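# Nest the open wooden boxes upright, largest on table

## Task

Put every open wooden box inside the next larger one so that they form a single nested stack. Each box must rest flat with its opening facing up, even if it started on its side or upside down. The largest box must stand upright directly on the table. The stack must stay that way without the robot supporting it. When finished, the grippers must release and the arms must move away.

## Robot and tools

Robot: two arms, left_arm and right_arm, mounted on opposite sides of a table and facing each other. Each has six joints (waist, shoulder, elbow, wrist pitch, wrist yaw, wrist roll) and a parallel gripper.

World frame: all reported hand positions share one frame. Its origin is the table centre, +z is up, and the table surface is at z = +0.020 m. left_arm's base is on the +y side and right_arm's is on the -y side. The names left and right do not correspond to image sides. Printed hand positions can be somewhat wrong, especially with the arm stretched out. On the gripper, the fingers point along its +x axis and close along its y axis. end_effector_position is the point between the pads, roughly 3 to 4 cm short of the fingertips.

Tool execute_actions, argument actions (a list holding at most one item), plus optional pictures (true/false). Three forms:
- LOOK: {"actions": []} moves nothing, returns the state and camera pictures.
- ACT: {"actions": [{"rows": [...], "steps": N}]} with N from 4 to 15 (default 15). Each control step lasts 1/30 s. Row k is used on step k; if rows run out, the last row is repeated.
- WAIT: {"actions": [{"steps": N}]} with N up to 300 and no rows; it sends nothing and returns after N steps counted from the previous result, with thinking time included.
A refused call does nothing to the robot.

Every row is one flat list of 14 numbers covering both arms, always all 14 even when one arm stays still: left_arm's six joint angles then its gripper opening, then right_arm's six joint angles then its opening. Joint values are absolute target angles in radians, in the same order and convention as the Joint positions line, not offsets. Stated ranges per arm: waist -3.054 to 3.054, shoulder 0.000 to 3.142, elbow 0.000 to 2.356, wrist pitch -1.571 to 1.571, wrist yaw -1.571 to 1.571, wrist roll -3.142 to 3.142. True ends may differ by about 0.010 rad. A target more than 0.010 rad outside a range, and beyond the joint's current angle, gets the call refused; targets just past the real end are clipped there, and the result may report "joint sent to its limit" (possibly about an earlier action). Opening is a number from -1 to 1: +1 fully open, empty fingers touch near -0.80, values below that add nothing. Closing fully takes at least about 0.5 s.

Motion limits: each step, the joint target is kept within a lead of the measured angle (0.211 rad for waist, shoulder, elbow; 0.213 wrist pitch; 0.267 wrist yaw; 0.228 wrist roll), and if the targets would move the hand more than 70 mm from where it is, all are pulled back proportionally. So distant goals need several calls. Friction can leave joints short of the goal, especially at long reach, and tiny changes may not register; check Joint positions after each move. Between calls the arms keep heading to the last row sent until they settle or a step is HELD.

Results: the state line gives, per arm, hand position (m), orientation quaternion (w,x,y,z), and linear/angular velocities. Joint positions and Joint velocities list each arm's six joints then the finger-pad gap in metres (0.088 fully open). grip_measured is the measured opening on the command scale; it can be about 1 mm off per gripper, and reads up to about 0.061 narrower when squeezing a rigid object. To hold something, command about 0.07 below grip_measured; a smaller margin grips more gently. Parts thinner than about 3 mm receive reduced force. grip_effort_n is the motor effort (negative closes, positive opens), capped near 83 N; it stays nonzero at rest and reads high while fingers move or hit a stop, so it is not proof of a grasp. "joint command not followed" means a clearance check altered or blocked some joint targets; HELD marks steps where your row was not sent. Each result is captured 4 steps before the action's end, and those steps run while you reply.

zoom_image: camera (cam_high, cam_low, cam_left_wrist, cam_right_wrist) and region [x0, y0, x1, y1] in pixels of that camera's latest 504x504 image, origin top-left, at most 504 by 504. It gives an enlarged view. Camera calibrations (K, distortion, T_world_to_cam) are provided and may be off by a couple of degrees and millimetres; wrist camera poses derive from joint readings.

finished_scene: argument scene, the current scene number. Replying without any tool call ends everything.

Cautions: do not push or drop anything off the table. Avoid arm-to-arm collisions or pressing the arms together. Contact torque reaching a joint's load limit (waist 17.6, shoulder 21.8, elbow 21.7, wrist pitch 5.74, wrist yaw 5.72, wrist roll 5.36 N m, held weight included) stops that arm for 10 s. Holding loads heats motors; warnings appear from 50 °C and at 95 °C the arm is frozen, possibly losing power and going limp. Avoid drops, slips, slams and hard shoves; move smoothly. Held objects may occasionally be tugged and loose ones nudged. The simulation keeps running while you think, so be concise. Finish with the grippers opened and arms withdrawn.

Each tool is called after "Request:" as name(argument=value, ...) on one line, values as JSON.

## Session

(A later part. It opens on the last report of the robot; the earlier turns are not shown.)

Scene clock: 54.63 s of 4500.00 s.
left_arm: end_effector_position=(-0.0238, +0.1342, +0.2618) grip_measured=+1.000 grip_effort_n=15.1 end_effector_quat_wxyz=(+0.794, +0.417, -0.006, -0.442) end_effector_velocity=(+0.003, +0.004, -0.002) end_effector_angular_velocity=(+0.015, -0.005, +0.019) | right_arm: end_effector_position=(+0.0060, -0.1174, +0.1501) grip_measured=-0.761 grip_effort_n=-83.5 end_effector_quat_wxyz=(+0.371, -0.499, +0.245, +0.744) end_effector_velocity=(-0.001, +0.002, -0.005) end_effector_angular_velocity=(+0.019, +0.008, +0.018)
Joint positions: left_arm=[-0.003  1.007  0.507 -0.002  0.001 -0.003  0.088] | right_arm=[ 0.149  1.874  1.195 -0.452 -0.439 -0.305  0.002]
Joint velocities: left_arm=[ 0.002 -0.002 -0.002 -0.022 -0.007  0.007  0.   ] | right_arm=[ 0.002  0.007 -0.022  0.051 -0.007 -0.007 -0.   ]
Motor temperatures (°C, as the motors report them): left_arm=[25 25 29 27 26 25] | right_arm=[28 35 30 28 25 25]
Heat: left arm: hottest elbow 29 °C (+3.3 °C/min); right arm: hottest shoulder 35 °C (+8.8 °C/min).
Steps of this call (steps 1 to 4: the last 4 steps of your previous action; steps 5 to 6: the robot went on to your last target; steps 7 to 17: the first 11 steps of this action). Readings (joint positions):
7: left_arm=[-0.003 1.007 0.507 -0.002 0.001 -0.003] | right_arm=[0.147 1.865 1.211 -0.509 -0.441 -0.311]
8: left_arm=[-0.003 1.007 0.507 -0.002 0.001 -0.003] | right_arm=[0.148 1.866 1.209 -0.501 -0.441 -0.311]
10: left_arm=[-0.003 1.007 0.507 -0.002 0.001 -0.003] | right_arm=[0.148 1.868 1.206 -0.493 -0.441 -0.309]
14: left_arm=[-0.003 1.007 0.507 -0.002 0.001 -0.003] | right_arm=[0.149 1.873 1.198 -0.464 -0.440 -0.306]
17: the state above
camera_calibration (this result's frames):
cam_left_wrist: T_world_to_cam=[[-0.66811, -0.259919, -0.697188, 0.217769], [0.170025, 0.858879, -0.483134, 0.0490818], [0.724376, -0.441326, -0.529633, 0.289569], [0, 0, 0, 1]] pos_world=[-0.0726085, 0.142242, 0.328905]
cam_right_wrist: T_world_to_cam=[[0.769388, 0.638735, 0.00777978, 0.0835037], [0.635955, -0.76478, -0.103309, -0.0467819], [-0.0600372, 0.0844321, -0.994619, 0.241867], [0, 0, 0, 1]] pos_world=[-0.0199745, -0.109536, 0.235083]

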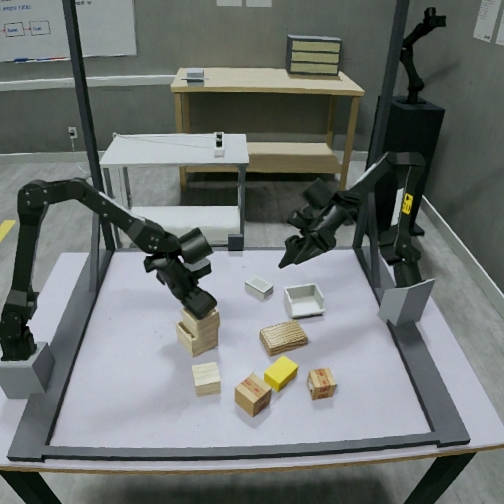

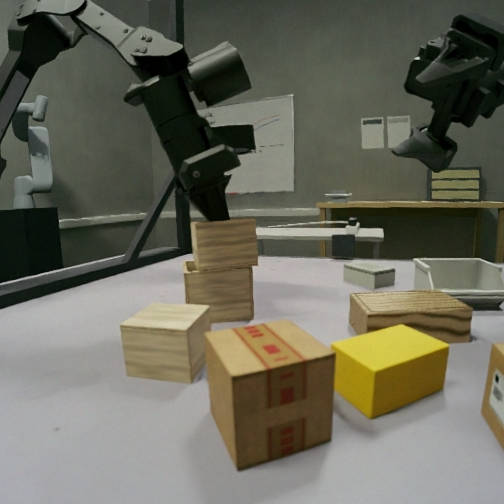

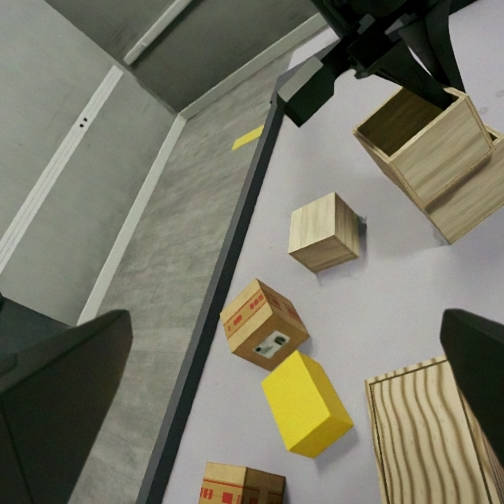

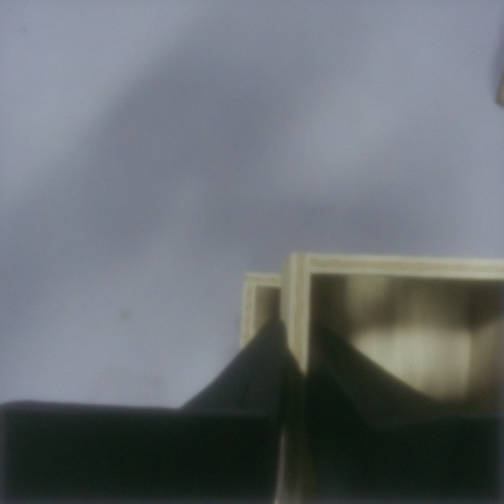

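Request:
execute_actions(actions=[{"rows":[[0,1.0,0.5,0,0,0,1, 0.135,1.835,1.25,-0.59,-0.44,-0.32,-1],[0,1.0,0.5,0,0,0,1, 0.135,1.835,1.25,-0.59,-0.44,-0.32,-1],[0,1.0,0.5,0,0,0,1, 0.135,1.835,1.25,-0.59,-0.44,-0.32,-1],[0,1.0,0.5,0,0,0,1, 0.135,1.835,1.25,-0.59,-0.44,-0.32,-1],[0,1.0,0.5,0,0,0,1, 0.135,1.835,1.25,-0.59,-0.44,-0.32,-1],[0,1.0,0.5,0,0,0,1, 0.135,1.835,1.25,-0.59,-0.44,-0.32,-1],[0,1.0,0.5,0,0,0,1, 0.135,1.835,1.25,-0.59,-0.44,-0.32,-1],[0,1.0,0.5,0,0,0,1, 0.125,1.808,1.225,-0.585,-0.44,-0.32,-1]],"steps":15}])

Request:
execute_actions(actions=[{"rows":[[0,1.0,0.5,0,0,0,1, 0.125,1.808,1.225,-0.585,-0.44,-0.32,-1],[0,1.0,0.5,0,0,0,1, 0.125,1.808,1.225,-0.585,-0.44,-0.32,-1],[0,1.0,0.5,0,0,0,1, 0.125,1.808,1.225,-0.585,-0.44,-0.32,-1],[0,1.0,0.5,0,0,0,1, 0.132,1.83,1.195,-0.545,-0.44,-0.315,-1],[0,1.0,0.5,0,0,0,1, 0.132,1.83,1.195,-0.545,-0.44,-0.315,-1],[0,1.0,0.5,0,0,0,1, 0.132,1.83,1.195,-0.545,-0.44,-0.315,-1],[0,1.0,0.5,0,0,0,1, 0.132,1.83,1.195,-0.545,-0.44,-0.315,-1],[0,1.0,0.5,0,0,0,1, 0.132,1.83,1.195,-0.545,-0.44,-0.315,-1],[0,1.0,0.5,0,0,0,1, 0.14,1.85,1.165,-0.50,-0.44,-0.31,-1]],"steps":15}], pictures=true)

Scene clock: 55.50 s of 4500.00 s.
left_arm: end_effector_position=(-0.0238, +0.1342, +0.2618) grip_measured=+1.000 grip_effort_n=15.6 end_effector_quat_wxyz=(+0.794, +0.417, -0.006, -0.442) end_effector_velocity=(-0.002, +0.002, -0.004) end_effector_angular_velocity=(-0.001, +0.024, +0.003) | right_arm: end_effector_position=(+0.0098, -0.1280, +0.1678) grip_measured=-0.761 grip_effort_n=-83.5 end_effector_quat_wxyz=(+0.370, -0.509, +0.263, +0.732) end_effector_velocity=(+0.003, +0.007, +0.072) end_effector_angular_velocity=(+0.171, +0.029, +0.007)
Joint positions: left_arm=[-0.003  1.007  0.507 -0.002  0.001 -0.003  0.088] | right_arm=[ 0.133  1.833  1.228 -0.579 -0.438 -0.317  0.002]
Joint velocities: left_arm=[-0.007 -0.007 -0.007 -0.007  0.007 -0.022  0.   ] | right_arm=[-0.066 -0.183 -0.002 -0.022 -0.007 -0.022 -0.   ]
Motor temperatures (°C, as the motors report them): left_arm=[25 25 29 28 26 25] | right_arm=[28 35 30 28 25 25]
Heat: left arm: hottest elbow 29 °C (+3.2 °C/min); right arm: hottest shoulder 35 °C (+8.6 °C/min).
Steps of this call (steps 1 to 4: the last 4 steps of your previous action; steps 5 to 15: the robot went on to your last target; steps 16 to 26: the first 11 steps of this action). Readings (joint positions):
16: left_arm=[-0.003 1.007 0.507 -0.002 0.001 -0.003] | right_arm=[0.148 1.872 1.198 -0.457 -0.439 -0.306]
17: left_arm=[-0.003 1.007 0.507 -0.002 0.001 -0.003] | right_arm=[0.147 1.869 1.209 -0.491 -0.438 -0.309]
19: left_arm=[-0.003 1.007 0.507 -0.002 0.001 -0.003] | right_arm=[0.143 1.861 1.219 -0.539 -0.438 -0.311]
23: left_arm=[-0.003 1.007 0.507 -0.002 0.001 -0.003] | right_arm=[0.139 1.851 1.228 -0.571 -0.438 -0.316]
26: the state above

Scene clock: 56.00 s of 4500.00 s.
left_arm: end_effector_position=(-0.0239, +0.1342, +0.2619) grip_measured=+1.000 grip_effort_n=15.6 end_effector_quat_wxyz=(+0.794, +0.417, -0.006, -0.442) end_effector_velocity=(+0.002, +0.003, -0.003) end_effector_angular_velocity=(+0.012, -0.006, +0.008) | right_arm: end_effector_position=(+0.0107, -0.1258, +0.1663) grip_measured=-0.761 grip_effort_n=-83.5 end_effector_quat_wxyz=(+0.374, -0.502, +0.251, +0.738) end_effector_velocity=(+0.005, -0.022, -0.078) end_effector_angular_velocity=(-0.124, -0.001, -0.013)
Joint positions: left_arm=[-0.003  1.007  0.507 -0.002  0.001 -0.003  0.088] | right_arm=[ 0.131  1.824  1.198 -0.525 -0.438 -0.315  0.002]
Joint velocities: left_arm=[-0.002 -0.002 -0.007 -0.007 -0.007  0.007  0.   ] | right_arm=[ 0.051  0.11  -0.149  0.154 -0.007  0.037 -0.   ]
Motor temperatures (°C, as the motors report them): left_arm=[25 25 29 28 26 25] | right_arm=[28 35 30 28 25 25]
Heat: left arm: hottest elbow 29 °C (+3.2 °C/min); right arm: hottest shoulder 35 °C (+8.6 °C/min).
Steps of this call (steps 1 to 4: the last 4 steps of your previous action; steps 5 to 15: the first 11 steps of this action). Readings (joint positions):
5: left_arm=[-0.003 1.007 0.507 -0.002 0.001 -0.003] | right_arm=[0.127 1.818 1.228 -0.581 -0.438 -0.317]
6: left_arm=[-0.003 1.007 0.507 -0.002 0.001 -0.003] | right_arm=[0.127 1.818 1.228 -0.582 -0.438 -0.317]
8: left_arm=[-0.003 1.007 0.507 -0.002 0.001 -0.003] | right_arm=[0.127 1.818 1.227 -0.581 -0.438 -0.317]
12: left_arm=[-0.003 1.007 0.507 -0.002 0.001 -0.003] | right_arm=[0.127 1.818 1.215 -0.558 -0.438 -0.317]
15: the state above
camera_calibration (this result's frames):
cam_left_wrist: T_world_to_cam=[[-0.668108, -0.259934, -0.697185, 0.217775], [0.170292, 0.858707, -0.483345, 0.0492263], [0.724315, -0.441651, -0.529444, 0.289659], [0, 0, 0, 1]] pos_world=[-0.0726904, 0.142264, 0.328981]
cam_right_wrist: T_world_to_cam=[[0.778313, 0.627839, 0.00690746, 0.0838003], [0.625768, -0.774751, -0.0904213, -0.0578572], [-0.0514184, 0.0746985, -0.99588, 0.257802], [0, 0, 0, 1]] pos_world=[-0.0157619, -0.116695, 0.250929]

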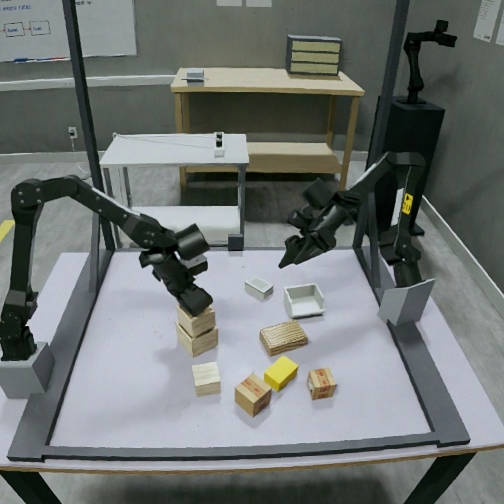

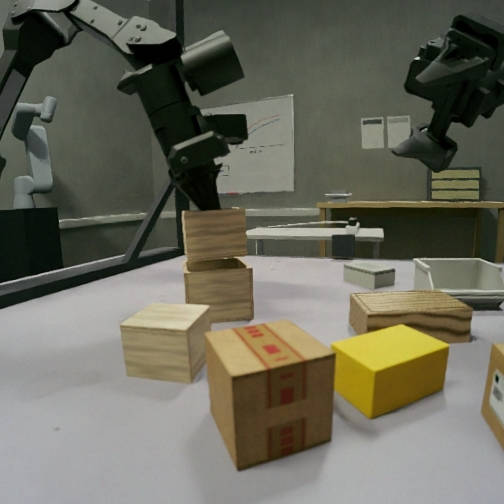

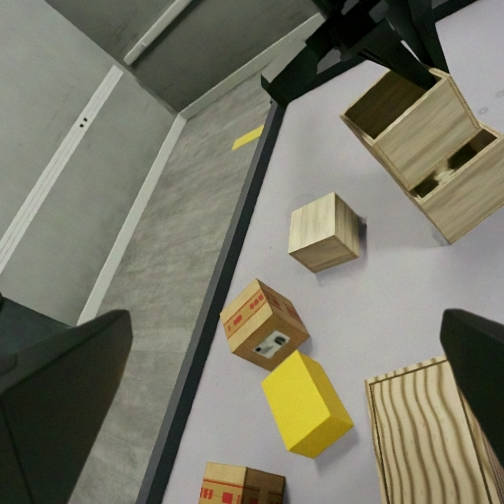

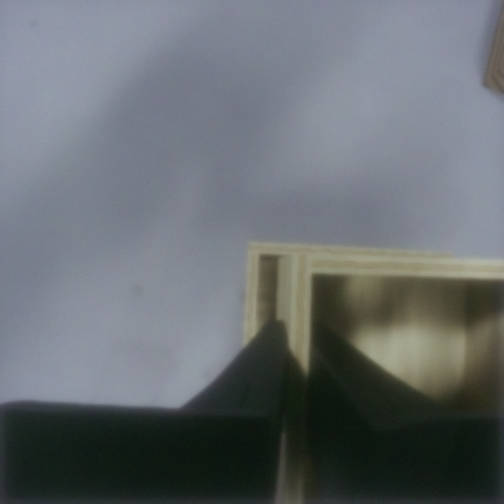

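Request:
execute_actions(actions=[{"rows":[[0,1.0,0.5,0,0,0,1, 0.14,1.85,1.165,-0.51,-0.44,-0.31,-1]],"steps":15}], pictures=true)

Scene clock: 56.50 s of 4500.00 s.
left_arm: end_effector_position=(-0.0239, +0.1342, +0.2619) grip_measured=+1.000 grip_effort_n=15.1 end_effector_quat_wxyz=(+0.794, +0.417, -0.006, -0.442) end_effector_velocity=(-0.001, -0.001, -0.000) end_effector_angular_velocity=(-0.008, +0.000, -0.003) | right_arm: end_effector_position=(+0.0125, -0.1302, +0.1549) grip_measured=-0.761 grip_effort_n=-83.5 end_effector_quat_wxyz=(+0.370, -0.507, +0.260, +0.734) end_effector_velocity=(-0.000, -0.002, +0.002) end_effector_angular_velocity=(+0.001, +0.000, +0.020)
Joint positions: left_arm=[-0.003  1.007  0.507 -0.002  0.001 -0.003  0.088] | right_arm=[ 0.137  1.84   1.177 -0.511 -0.438 -0.312  0.002]
Joint velocities: left_arm=[-0.007 -0.002 -0.002  0.007 -0.007 -0.007  0.   ] | right_arm=[-0.002 -0.007 -0.002 -0.007 -0.007 -0.022  0.   ]
Motor temperatures (°C, as the motors report them): left_arm=[25 25 29 28 26 25] | right_arm=[28 35 30 28 25 25]
Heat: left arm: hottest elbow 29 °C (+3.2 °C/min); right arm: hottest shoulder 35 °C (+8.5 °C/min).
Steps of this call (steps 1 to 4: the last 4 steps of your previous action; steps 5 to 15: the first 11 steps of this action). Readings (joint positions):
5: left_arm=[-0.003 1.007 0.507 -0.002 0.001 -0.003] | right_arm=[0.137 1.839 1.178 -0.511 -0.438 -0.313]
6: left_arm=[-0.003 1.007 0.507 -0.002 0.001 -0.003] | right_arm=[0.137 1.840 1.177 -0.511 -0.438 -0.312]
8: left_arm=[-0.003 1.007 0.507 -0.002 0.001 -0.003] | right_arm=[0.137 1.840 1.177 -0.511 -0.438 -0.312]
12: left_arm=[-0.003 1.007 0.507 -0.002 0.001 -0.003] | right_arm=[0.137 1.840 1.177 -0.511 -0.438 -0.312]
15: the state above
camera_calibration (this result's frames):
cam_left_wrist: T_world_to_cam=[[-0.668108, -0.259934, -0.697185, 0.217775], [0.170292, 0.858707, -0.483345, 0.0492263], [0.724315, -0.441651, -0.529444, 0.289659], [0, 0, 0, 1]] pos_world=[-0.0726904, 0.142264, 0.328981]
cam_right_wrist: T_world_to_cam=[[0.780514, 0.625117, -0.00523138, 0.086744], [0.623286, -0.778817, -0.0704195, -0.0670004], [-0.0480947, 0.0517027, -0.997504, 0.244092], [0, 0, 0, 1]] pos_world=[-0.014205, -0.119026, 0.239218]

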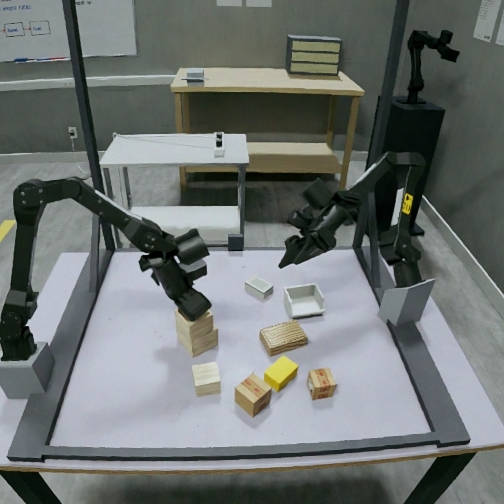

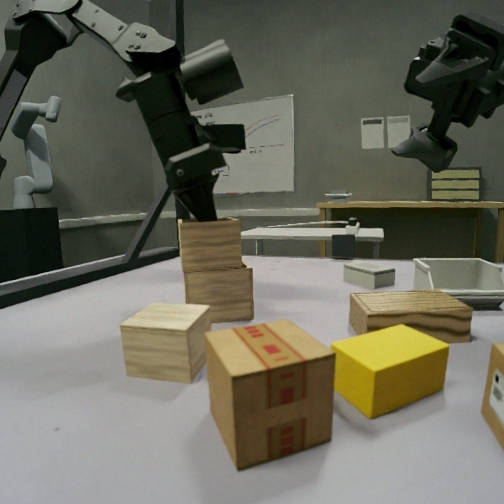

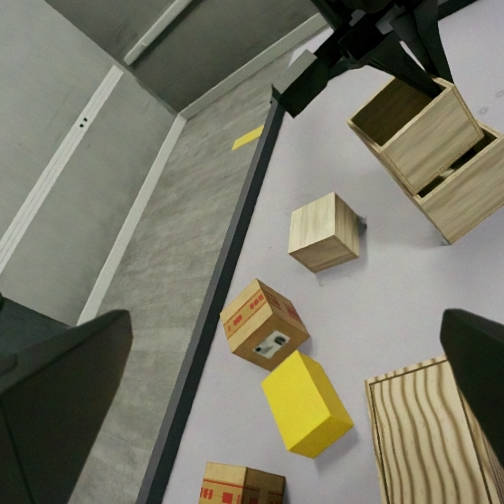

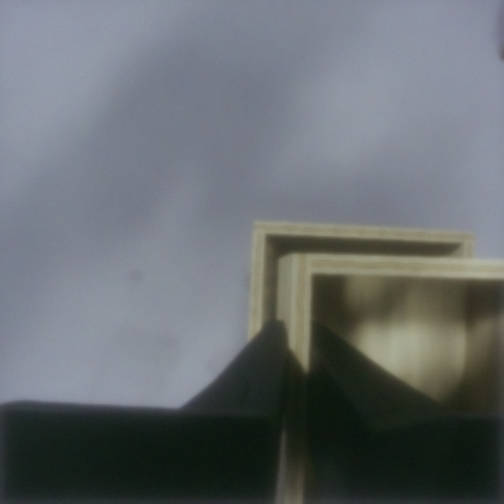

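Request:
execute_actions(actions=[{"rows":[[0,1.0,0.5,0,0,0,1, 0.127,1.81,1.235,-0.595,-0.44,-0.30,-1]],"steps":15}])

Request:
execute_actions(actions=[{"rows":[[0,1.0,0.5,0,0,0,1, 0.133,1.835,1.258,-0.588,-0.44,-0.275,-1]],"steps":15}])

Request:
execute_actions(actions=[{"rows":[[0,1.0,0.5,0,0,0,1, 0.14,1.845,1.225,-0.545,-0.44,-0.275,-1]],"steps":15}], pictures=true)

Scene clock: 57.23 s of 4500.00 s.
left_arm: end_effector_position=(-0.0239, +0.1342, +0.2619) grip_measured=+1.000 grip_effort_n=15.6 end_effector_quat_wxyz=(+0.794, +0.417, -0.006, -0.442) end_effector_velocity=(+0.000, +0.002, -0.002) end_effector_angular_velocity=(+0.011, +0.001, -0.001) | right_arm: end_effector_position=(+0.0104, -0.1302, +0.1713) grip_measured=-0.761 grip_effort_n=-83.5 end_effector_quat_wxyz=(+0.374, -0.506, +0.269, +0.729) end_effector_velocity=(+0.001, -0.006, +0.007) end_effector_angular_velocity=(-0.028, -0.001, -0.007)
Joint positions: left_arm=[-0.003  1.007  0.507 -0.002  0.001 -0.003  0.088] | right_arm=[ 0.13   1.819  1.224 -0.588 -0.438 -0.303  0.002]
Joint velocities: left_arm=[ 0.002 -0.002 -0.002 -0.007  0.007  0.007  0.   ] | right_arm=[-0.007 -0.012  0.022 -0.066 -0.007 -0.007  0.   ]
Motor temperatures (°C, as the motors report them): left_arm=[25 25 29 28 26 25] | right_arm=[28 35 30 28 25 25]
Heat: left arm: hottest elbow 29 °C (+3.1 °C/min); right arm: hottest shoulder 35 °C (+8.4 °C/min).
Steps of this call (steps 1 to 4: the last 4 steps of your previous action; steps 5 to 11: the robot went on to your last target; steps 12 to 22: the first 11 steps of this action). Readings (joint positions):
12: left_arm=[-0.003 1.007 0.507 -0.002 0.001 -0.003] | right_arm=[0.137 1.840 1.180 -0.519 -0.438 -0.311]
13: left_arm=[-0.003 1.007 0.507 -0.002 0.001 -0.003] | right_arm=[0.136 1.840 1.188 -0.542 -0.438 -0.308]
15: left_arm=[-0.003 1.007 0.507 -0.002 0.001 -0.003] | right_arm=[0.134 1.835 1.198 -0.566 -0.438 -0.306]
19: left_arm=[-0.003 1.007 0.507 -0.002 0.001 -0.003] | right_arm=[0.130 1.823 1.218 -0.583 -0.438 -0.303]
22: the state above

Scene clock: 57.73 s of 4500.00 s.
left_arm: end_effector_position=(-0.0239, +0.1342, +0.2619) grip_measured=+1.000 grip_effort_n=15.1 end_effector_quat_wxyz=(+0.794, +0.417, -0.006, -0.442) end_effector_velocity=(+0.004, +0.004, -0.002) end_effector_angular_velocity=(+0.004, -0.003, +0.030) | right_arm: end_effector_position=(+0.0076, -0.1245, +0.1769) grip_measured=-0.761 grip_effort_n=-83.5 end_effector_quat_wxyz=(+0.383, -0.497, +0.270, +0.730) end_effector_velocity=(-0.001, -0.005, -0.009) end_effector_angular_velocity=(-0.047, +0.015, -0.009)
Joint positions: left_arm=[-0.003  1.007  0.507 -0.002  0.001 -0.003  0.088] | right_arm=[ 0.13   1.822  1.246 -0.59  -0.438 -0.278  0.002]
Joint velocities: left_arm=[-0.002 -0.002 -0.002 -0.022 -0.022 -0.007  0.   ] | right_arm=[ 0.002  0.022  0.002 -0.022 -0.022  0.007 -0.   ]
Motor temperatures (°C, as the motors report them): left_arm=[25 25 29 28 26 25] | right_arm=[28 35 30 28 25 25]
Heat: left arm: hottest elbow 29 °C (+3.1 °C/min); right arm: hottest shoulder 35 °C (+8.3 °C/min).
Steps of this call (steps 1 to 4: the last 4 steps of your previous action; steps 5 to 15: the first 11 steps of this action). Readings (joint positions):
5: left_arm=[-0.003 1.007 0.507 -0.002 0.001 -0.003] | right_arm=[0.130 1.819 1.225 -0.593 -0.438 -0.298]
6: left_arm=[-0.003 1.007 0.507 -0.002 0.001 -0.003] | right_arm=[0.130 1.819 1.229 -0.593 -0.438 -0.293]
8: left_arm=[-0.003 1.007 0.507 -0.002 0.001 -0.003] | right_arm=[0.130 1.819 1.237 -0.593 -0.438 -0.286]
12: left_arm=[-0.003 1.007 0.507 -0.002 0.001 -0.003] | right_arm=[0.130 1.820 1.246 -0.590 -0.438 -0.280]
15: the state above

Scene clock: 58.23 s of 4500.00 s.
left_arm: end_effector_position=(-0.0239, +0.1342, +0.2619) grip_measured=+1.000 grip_effort_n=15.1 end_effector_quat_wxyz=(+0.794, +0.417, -0.006, -0.442) end_effector_velocity=(+0.000, -0.000, +0.001) end_effector_angular_velocity=(-0.013, -0.009, +0.007) | right_arm: end_effector_position=(+0.0052, -0.1204, +0.1721) grip_measured=-0.761 grip_effort_n=-83.5 end_effector_quat_wxyz=(+0.382, -0.494, +0.262, +0.736) end_effector_velocity=(-0.001, +0.000, -0.003) end_effector_angular_velocity=(+0.006, +0.006, +0.014)
Joint positions: left_arm=[-0.003  1.007  0.507 -0.002  0.001 -0.003  0.088] | right_arm=[ 0.137  1.833  1.238 -0.55  -0.438 -0.277  0.002]
Joint velocities: left_arm=[-0.007 -0.002 -0.002  0.007 -0.022 -0.007  0.   ] | right_arm=[ 0.002  0.002 -0.012  0.022 -0.007 -0.007 -0.   ]
Motor temperatures (°C, as the motors report them): left_arm=[26 25 29 28 26 25] | right_arm=[28 35 30 28 25 25]
Heat: left arm: hottest elbow 29 °C (+3.1 °C/min); right arm: hottest shoulder 35 °C (+8.2 °C/min).
Steps of this call (steps 1 to 4: the last 4 steps of your previous action; steps 5 to 15: the first 11 steps of this action). Readings (joint positions):
5: left_arm=[-0.003 1.007 0.507 -0.002 0.001 -0.003] | right_arm=[0.130 1.824 1.246 -0.587 -0.438 -0.277]
6: left_arm=[-0.003 1.007 0.507 -0.002 0.001 -0.003] | right_arm=[0.131 1.826 1.246 -0.575 -0.438 -0.277]
8: left_arm=[-0.003 1.007 0.507 -0.002 0.001 -0.003] | right_arm=[0.134 1.829 1.246 -0.560 -0.438 -0.277]
12: left_arm=[-0.003 1.007 0.507 -0.002 0.001 -0.003] | right_arm=[0.137 1.832 1.240 -0.552 -0.438 -0.277]
15: the state above
camera_calibration (this result's frames):
cam_left_wrist: T_world_to_cam=[[-0.668108, -0.259934, -0.697185, 0.217775], [0.170292, 0.858707, -0.483345, 0.0492263], [0.724315, -0.441651, -0.529444, 0.289659], [0, 0, 0, 1]] pos_world=[-0.0726904, 0.142264, 0.328981]
cam_right_wrist: T_world_to_cam=[[0.795461, 0.605978, -0.00564661, 0.0840888], [0.602842, -0.792226, -0.0946519, -0.0509942], [-0.0618303, 0.0718879, -0.995494, 0.262591], [0, 0, 0, 1]] pos_world=[-0.0199119, -0.110232, 0.257056]

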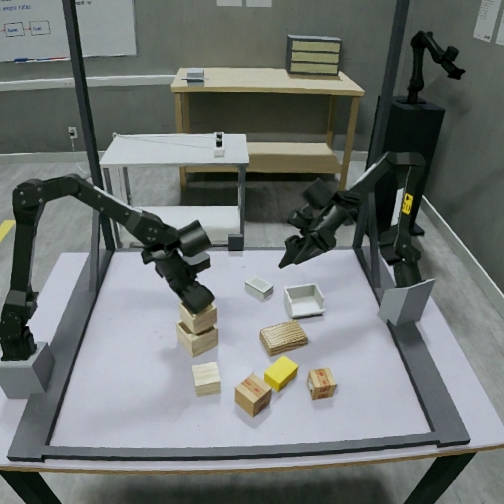

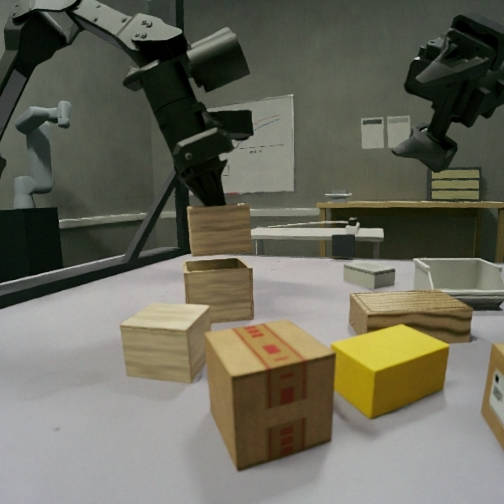

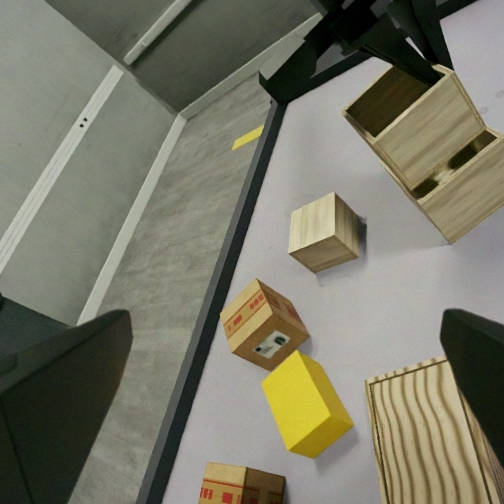

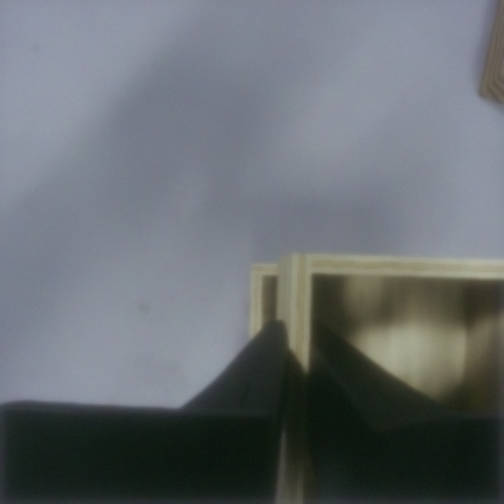

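Request:
execute_actions(actions=[{"rows":[[0,1.0,0.5,0,0,0,1, 0.14,1.84,1.205,-0.55,-0.44,-0.275,-1]],"steps":15}], pictures=true)

Scene clock: 58.73 s of 4500.00 s.
left_arm: end_effector_position=(-0.0239, +0.1342, +0.2619) grip_measured=+1.000 grip_effort_n=15.1 end_effector_quat_wxyz=(+0.794, +0.417, -0.006, -0.442) end_effector_velocity=(+0.001, +0.002, -0.001) end_effector_angular_velocity=(-0.001, +0.003, +0.010) | right_arm: end_effector_position=(+0.0081, -0.1257, +0.1662) grip_measured=-0.761 grip_effort_n=-83.5 end_effector_quat_wxyz=(+0.380, -0.498, +0.270, +0.731) end_effector_velocity=(-0.002, +0.000, +0.001) end_effector_angular_velocity=(+0.006, +0.006, +0.014)
Joint positions: left_arm=[-0.003  1.007  0.507 -0.002  0.001 -0.003  0.088] | right_arm=[ 0.137  1.833  1.218 -0.549 -0.438 -0.277  0.002]
Joint velocities: left_arm=[-0.002 -0.002 -0.002 -0.007 -0.007 -0.007  0.   ] | right_arm=[ 0.002 -0.002 -0.002  0.007 -0.007 -0.007 -0.   ]
Motor temperatures (°C, as the motors report them): left_arm=[26 25 29 28 26 25] | right_arm=[28 35 30 28 25 25]
Heat: left arm: hottest elbow 29 °C (+3.1 °C/min); right arm: hottest shoulder 35 °C (+8.2 °C/min).
Steps of this call (steps 1 to 4: the last 4 steps of your previous action; steps 5 to 15: the first 11 steps of this action). Readings (joint positions):
5: left_arm=[-0.003 1.007 0.507 -0.002 0.001 -0.003] | right_arm=[0.137 1.833 1.236 -0.547 -0.438 -0.277]
6: left_arm=[-0.003 1.007 0.507 -0.002 0.001 -0.003] | right_arm=[0.137 1.833 1.233 -0.546 -0.438 -0.277]
8: left_arm=[-0.003 1.007 0.507 -0.002 0.001 -0.003] | right_arm=[0.137 1.833 1.226 -0.546 -0.438 -0.277]
12: left_arm=[-0.003 1.007 0.507 -0.002 0.001 -0.003] | right_arm=[0.137 1.833 1.218 -0.549 -0.438 -0.277]
15: the state above
camera_calibration (this result's frames):
cam_left_wrist: T_world_to_cam=[[-0.668108, -0.259934, -0.697185, 0.217775], [0.170292, 0.858707, -0.483345, 0.0492263], [0.724315, -0.441651, -0.529444, 0.289659], [0, 0, 0, 1]] pos_world=[-0.0726904, 0.142264, 0.328981]
cam_right_wrist: T_world_to_cam=[[0.798944, 0.601245, -0.0138817, 0.0857367], [0.598603, -0.797236, -0.0780329, -0.0608012], [-0.0579839, 0.0540343, -0.996854, 0.255264], [0, 0, 0, 1]] pos_world=[-0.0173019, -0.113815, 0.250906]

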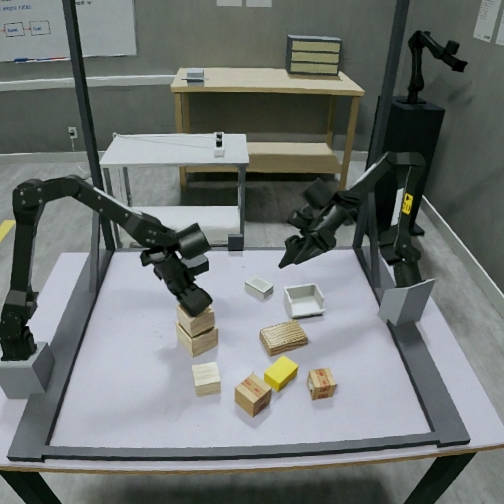

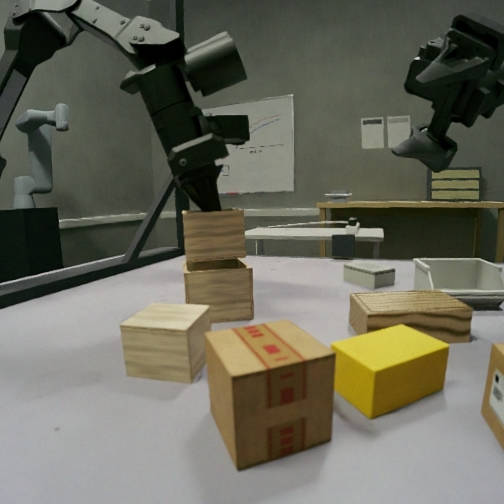

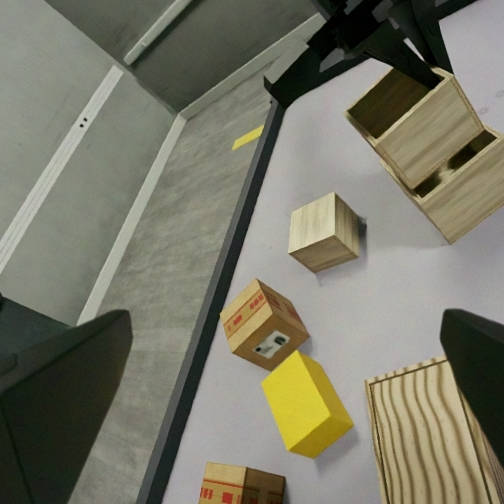

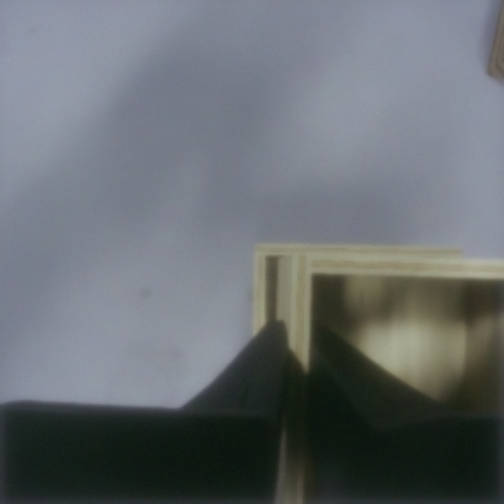

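Request:
execute_actions(actions=[], pictures=true)

Scene clock: 59.27 s of 4500.00 s.
left_arm: end_effector_position=(-0.0239, +0.1342, +0.2619) grip_measured=+1.000 grip_effort_n=15.1 end_effector_quat_wxyz=(+0.794, +0.417, -0.006, -0.442) end_effector_velocity=(+0.005, +0.006, -0.003) end_effector_angular_velocity=(+0.007, -0.002, +0.033) | right_arm: end_effector_position=(+0.0081, -0.1258, +0.1661) grip_measured=-0.761 grip_effort_n=-83.5 end_effector_quat_wxyz=(+0.380, -0.498, +0.270, +0.731) end_effector_velocity=(+0.004, -0.004, -0.005) end_effector_angular_velocity=(-0.025, -0.014, -0.007)
Joint positions: left_arm=[-0.003  1.007  0.507 -0.002  0.001 -0.003  0.088] | right_arm=[ 0.137  1.833  1.217 -0.549 -0.438 -0.277  0.002]
Joint velocities: left_arm=[-0.002 -0.002 -0.007 -0.022 -0.022 -0.007  0.   ] | right_arm=[-0.002  0.007 -0.002 -0.022  0.007 -0.007  0.   ]
Motor temperatures (°C, as the motors report them): left_arm=[26 25 29 28 26 25] | right_arm=[28 35 30 28 25 25]
Heat: left arm: hottest elbow 29 °C (+3.0 °C/min); right arm: hottest shoulder 35 °C (+8.1 °C/min).
Kept back: nothing.
Steps of this call (steps 1 to 4: the last 4 steps of your previous action; steps 5 to 15: the robot went on to your last target; step 16: nothing new was sent). Readings (joint positions):
1: left_arm=[-0.003 1.007 0.507 -0.002 0.001 -0.003] | right_arm=[0.137 1.833 1.218 -0.549 -0.438 -0.277]
2: left_arm=[-0.003 1.007 0.507 -0.002 0.001 -0.003] | right_arm=[0.137 1.833 1.218 -0.549 -0.438 -0.277]
4: left_arm=[-0.003 1.007 0.507 -0.002 0.001 -0.003] | right_arm=[0.137 1.833 1.217 -0.549 -0.438 -0.277]
8: left_arm=[-0.003 1.007 0.507 -0.002 0.001 -0.003] | right_arm=[0.137 1.833 1.217 -0.549 -0.438 -0.277]
16: the state above
All arms were judged still, so your last target was given up. Only a new action makes them travel on or press farther. Fingers that are still opening or closing keep moving.
camera_calibration (this result's frames):
cam_left_wrist: T_world_to_cam=[[-0.668108, -0.259934, -0.697185, 0.217775], [0.170292, 0.858707, -0.483345, 0.0492263], [0.724315, -0.441651, -0.529444, 0.289659], [0, 0, 0, 1]] pos_world=[-0.0726904, 0.142264, 0.328981]
cam_right_wrist: T_world_to_cam=[[0.799013, 0.60115, -0.0140422, 0.0857681], [0.598519, -0.797331, -0.0777063, -0.0609903], [-0.0579094, 0.0536838, -0.996877, 0.255121], [0, 0, 0, 1]] pos_world=[-0.017252, -0.113885, 0.25079]

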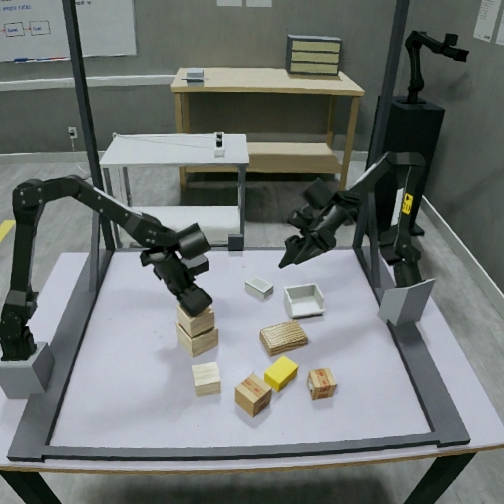

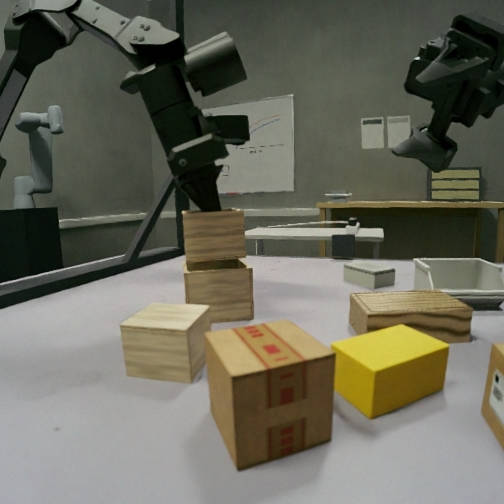

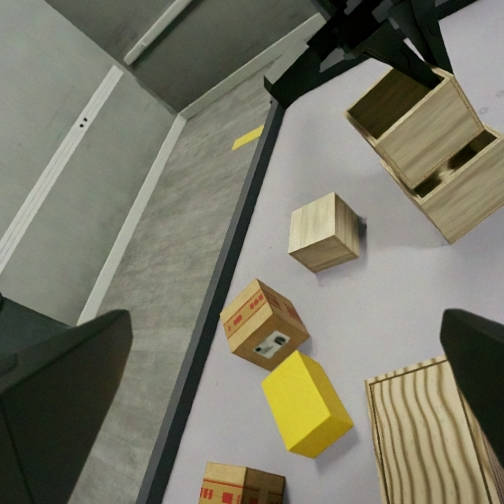

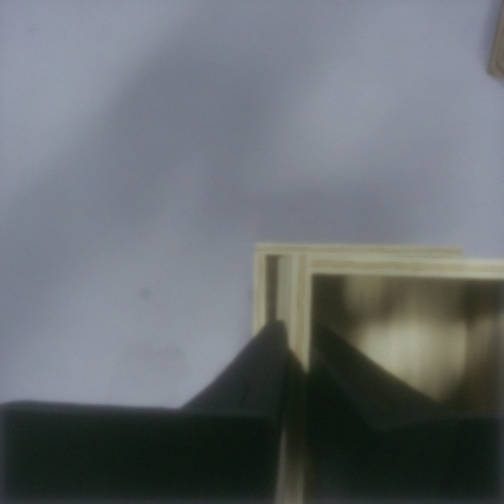

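Request:
execute_actions(actions=[{"rows":[[0,1,0.5,0,0,0,1,0.141,1.85,1.2,-0.52,-0.438,-0.277,-1]]}], pictures=true)

Request:
execute_actions(actions=[{"rows":[[0,1,0.5,0,0,0,1,0.147,1.872,1.175,-0.47,-0.438,-0.277,-1]]}], pictures=true)

Scene clock: 59.83 s of 4500.00 s.
left_arm: end_effector_position=(-0.0239, +0.1342, +0.2619) grip_measured=+1.000 grip_effort_n=15.1 end_effector_quat_wxyz=(+0.794, +0.417, -0.006, -0.442) end_effector_velocity=(+0.004, +0.003, -0.005) end_effector_angular_velocity=(+0.010, +0.007, +0.020) | right_arm: end_effector_position=(+0.0076, -0.1229, +0.1645) grip_measured=-0.761 grip_effort_n=-83.5 end_effector_quat_wxyz=(+0.381, -0.495, +0.264, +0.735) end_effector_velocity=(+0.000, -0.002, +0.000) end_effector_angular_velocity=(-0.007, +0.003, +0.005)
Joint positions: left_arm=[-0.003  1.007  0.507 -0.002  0.001 -0.003  0.088] | right_arm=[ 0.138  1.838  1.212 -0.524 -0.438 -0.277  0.002]
Joint velocities: left_arm=[-0.002  0.007 -0.007 -0.007 -0.007 -0.007  0.   ] | right_arm=[-0.002 -0.002 -0.002 -0.007 -0.007 -0.007  0.   ]
Motor temperatures (°C, as the motors report them): left_arm=[26 25 29 28 26 25] | right_arm=[28 35 30 28 25 25]
Heat: left arm: hottest elbow 29 °C (+3.0 °C/min); right arm: hottest shoulder 35 °C (+8.0 °C/min).
Steps of this call (steps 1 to 6: nothing new was sent; steps 7 to 17: the first 11 steps of this action). Readings (joint positions):
7: left_arm=[-0.003 1.007 0.507 -0.002 0.001 -0.003] | right_arm=[0.137 1.833 1.217 -0.548 -0.438 -0.277]
8: left_arm=[-0.003 1.007 0.507 -0.002 0.001 -0.003] | right_arm=[0.137 1.834 1.215 -0.542 -0.438 -0.277]
10: left_arm=[-0.003 1.007 0.507 -0.002 0.001 -0.003] | right_arm=[0.138 1.835 1.214 -0.532 -0.438 -0.277]
14: left_arm=[-0.003 1.007 0.507 -0.002 0.001 -0.003] | right_arm=[0.138 1.838 1.213 -0.526 -0.438 -0.277]
17: the state above
camera_calibration (this result's frames):
cam_left_wrist: T_world_to_cam=[[-0.668108, -0.259934, -0.697185, 0.217775], [0.170292, 0.858707, -0.483345, 0.0492263], [0.724315, -0.441651, -0.529444, 0.289659], [0, 0, 0, 1]] pos_world=[-0.0726904, 0.142264, 0.328981]
cam_right_wrist: T_world_to_cam=[[0.795619, 0.605747, -0.00778585, 0.0840082], [0.602721, -0.792807, -0.0904703, -0.0558449], [-0.0609748, 0.0672872, -0.995869, 0.254883], [0, 0, 0, 1]] pos_world=[-0.0176382, -0.112312, 0.249431]

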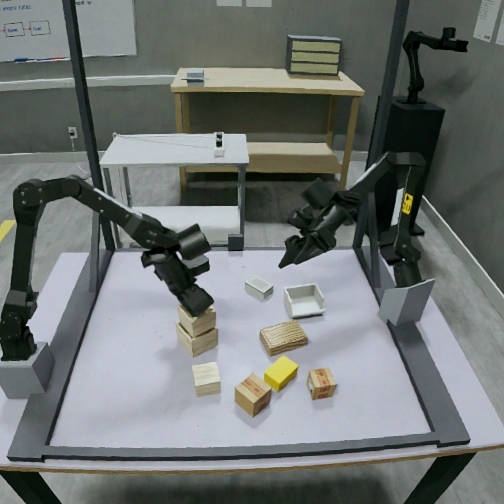

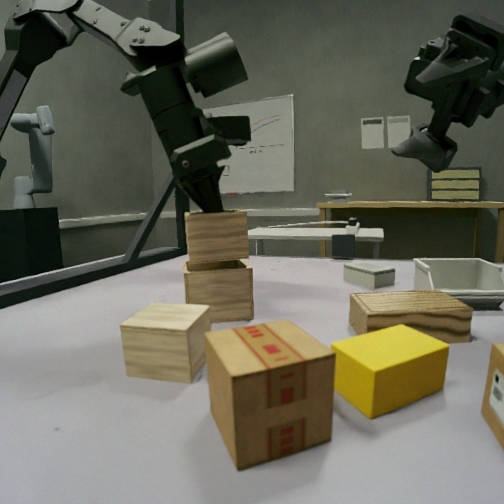

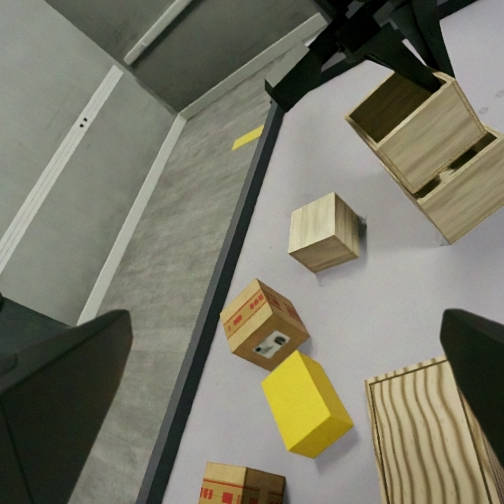

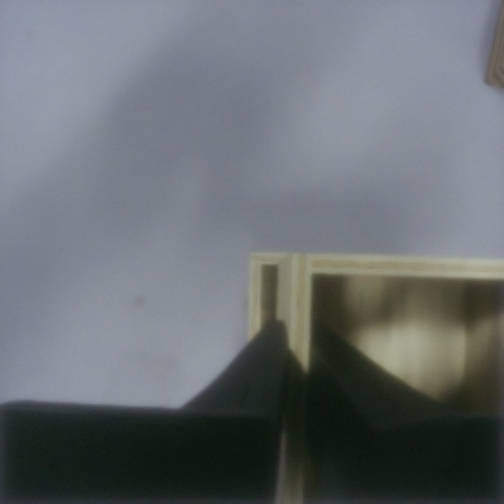

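Scene clock: 60.33 s of 4500.00 s.
left_arm: end_effector_position=(-0.0239, +0.1342, +0.2619) grip_measured=+1.000 grip_effort_n=15.1 end_effector_quat_wxyz=(+0.794, +0.417, -0.006, -0.442) end_effector_velocity=(-0.001, -0.000, +0.002) end_effector_angular_velocity=(-0.023, +0.008, +0.003) | right_arm: end_effector_position=(+0.0082, -0.1208, +0.1544) grip_measured=-0.761 grip_effort_n=-83.5 end_effector_quat_wxyz=(+0.380, -0.494, +0.259, +0.738) end_effector_velocity=(+0.002, +0.000, +0.001) end_effector_angular_velocity=(+0.009, -0.018, +0.028)
Joint positions: left_arm=[-0.003  1.007  0.507 -0.002  0.001 -0.003  0.088] | right_arm=[ 0.143  1.857  1.191 -0.473 -0.438 -0.277  0.002]
Joint velocities: left_arm=[-0.002 -0.007 -0.002  0.007 -0.007 -0.022  0.   ] | right_arm=[-0.002 -0.002  0.002 -0.007  0.007 -0.037 -0.   ]
Motor temperatures (°C, as the motors report them): left_arm=[26 25 29 28 26 25] | right_arm=[28 35 30 28 25 25]
Heat: left arm: hottest elbow 29 °C (+2.0 °C/min); right arm: hottest shoulder 35 °C (+8.1 °C/min).
Steps of this call (steps 1 to 4: the last 4 steps of your previous action; steps 5 to 15: the first 11 steps of this action). Readings (joint positions):
5: left_arm=[-0.003 1.007 0.507 -0.002 0.001 -0.003] | right_arm=[0.138 1.840 1.209 -0.517 -0.438 -0.277]
6: left_arm=[-0.003 1.007 0.507 -0.002 0.001 -0.003] | right_arm=[0.139 1.842 1.205 -0.502 -0.438 -0.277]
8: left_arm=[-0.003 1.007 0.507 -0.002 0.001 -0.003] | right_arm=[0.141 1.850 1.199 -0.489 -0.438 -0.277]
12: left_arm=[-0.003 1.007 0.507 -0.002 0.001 -0.003] | right_arm=[0.143 1.857 1.191 -0.477 -0.438 -0.277]
15: the state above
camera_calibration (this result's frames):
cam_left_wrist: T_world_to_cam=[[-0.668108, -0.259934, -0.697185, 0.217775], [0.170292, 0.858707, -0.483345, 0.0492263], [0.724315, -0.441651, -0.529444, 0.289659], [0, 0, 0, 1]] pos_world=[-0.0726904, 0.142264, 0.328981]
cam_right_wrist: T_world_to_cam=[[0.790754, 0.612123, -0.00376307, 0.0822982], [0.608894, -0.787184, -0.0979254, -0.0536644], [-0.0629046, 0.0751436, -0.995187, 0.245544], [0, 0, 0, 1]] pos_world=[-0.0169559, -0.111071, 0.239417]

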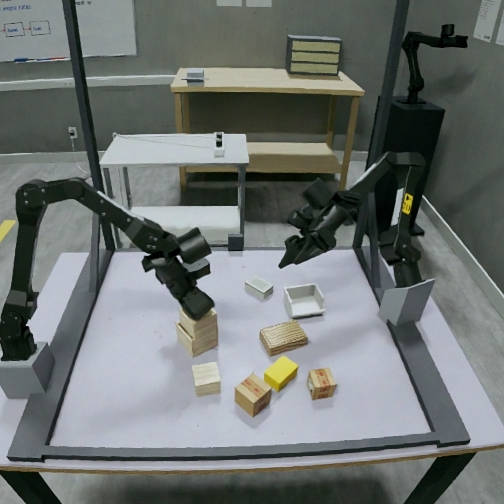

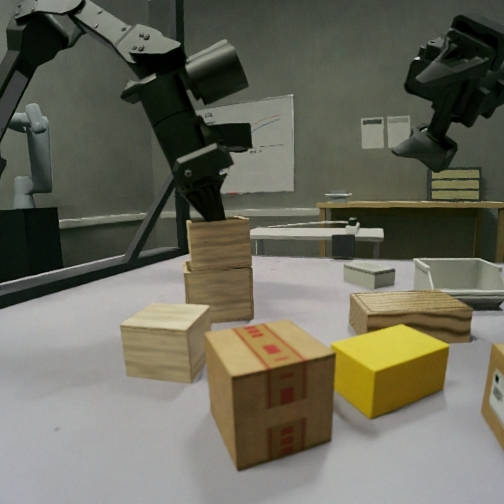

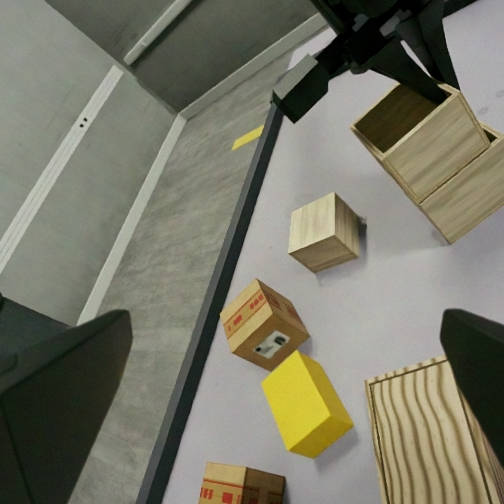

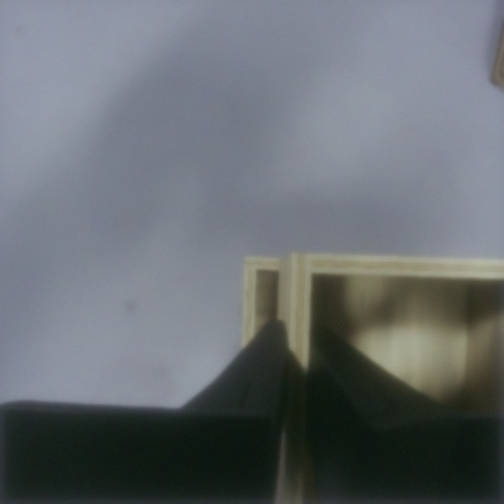

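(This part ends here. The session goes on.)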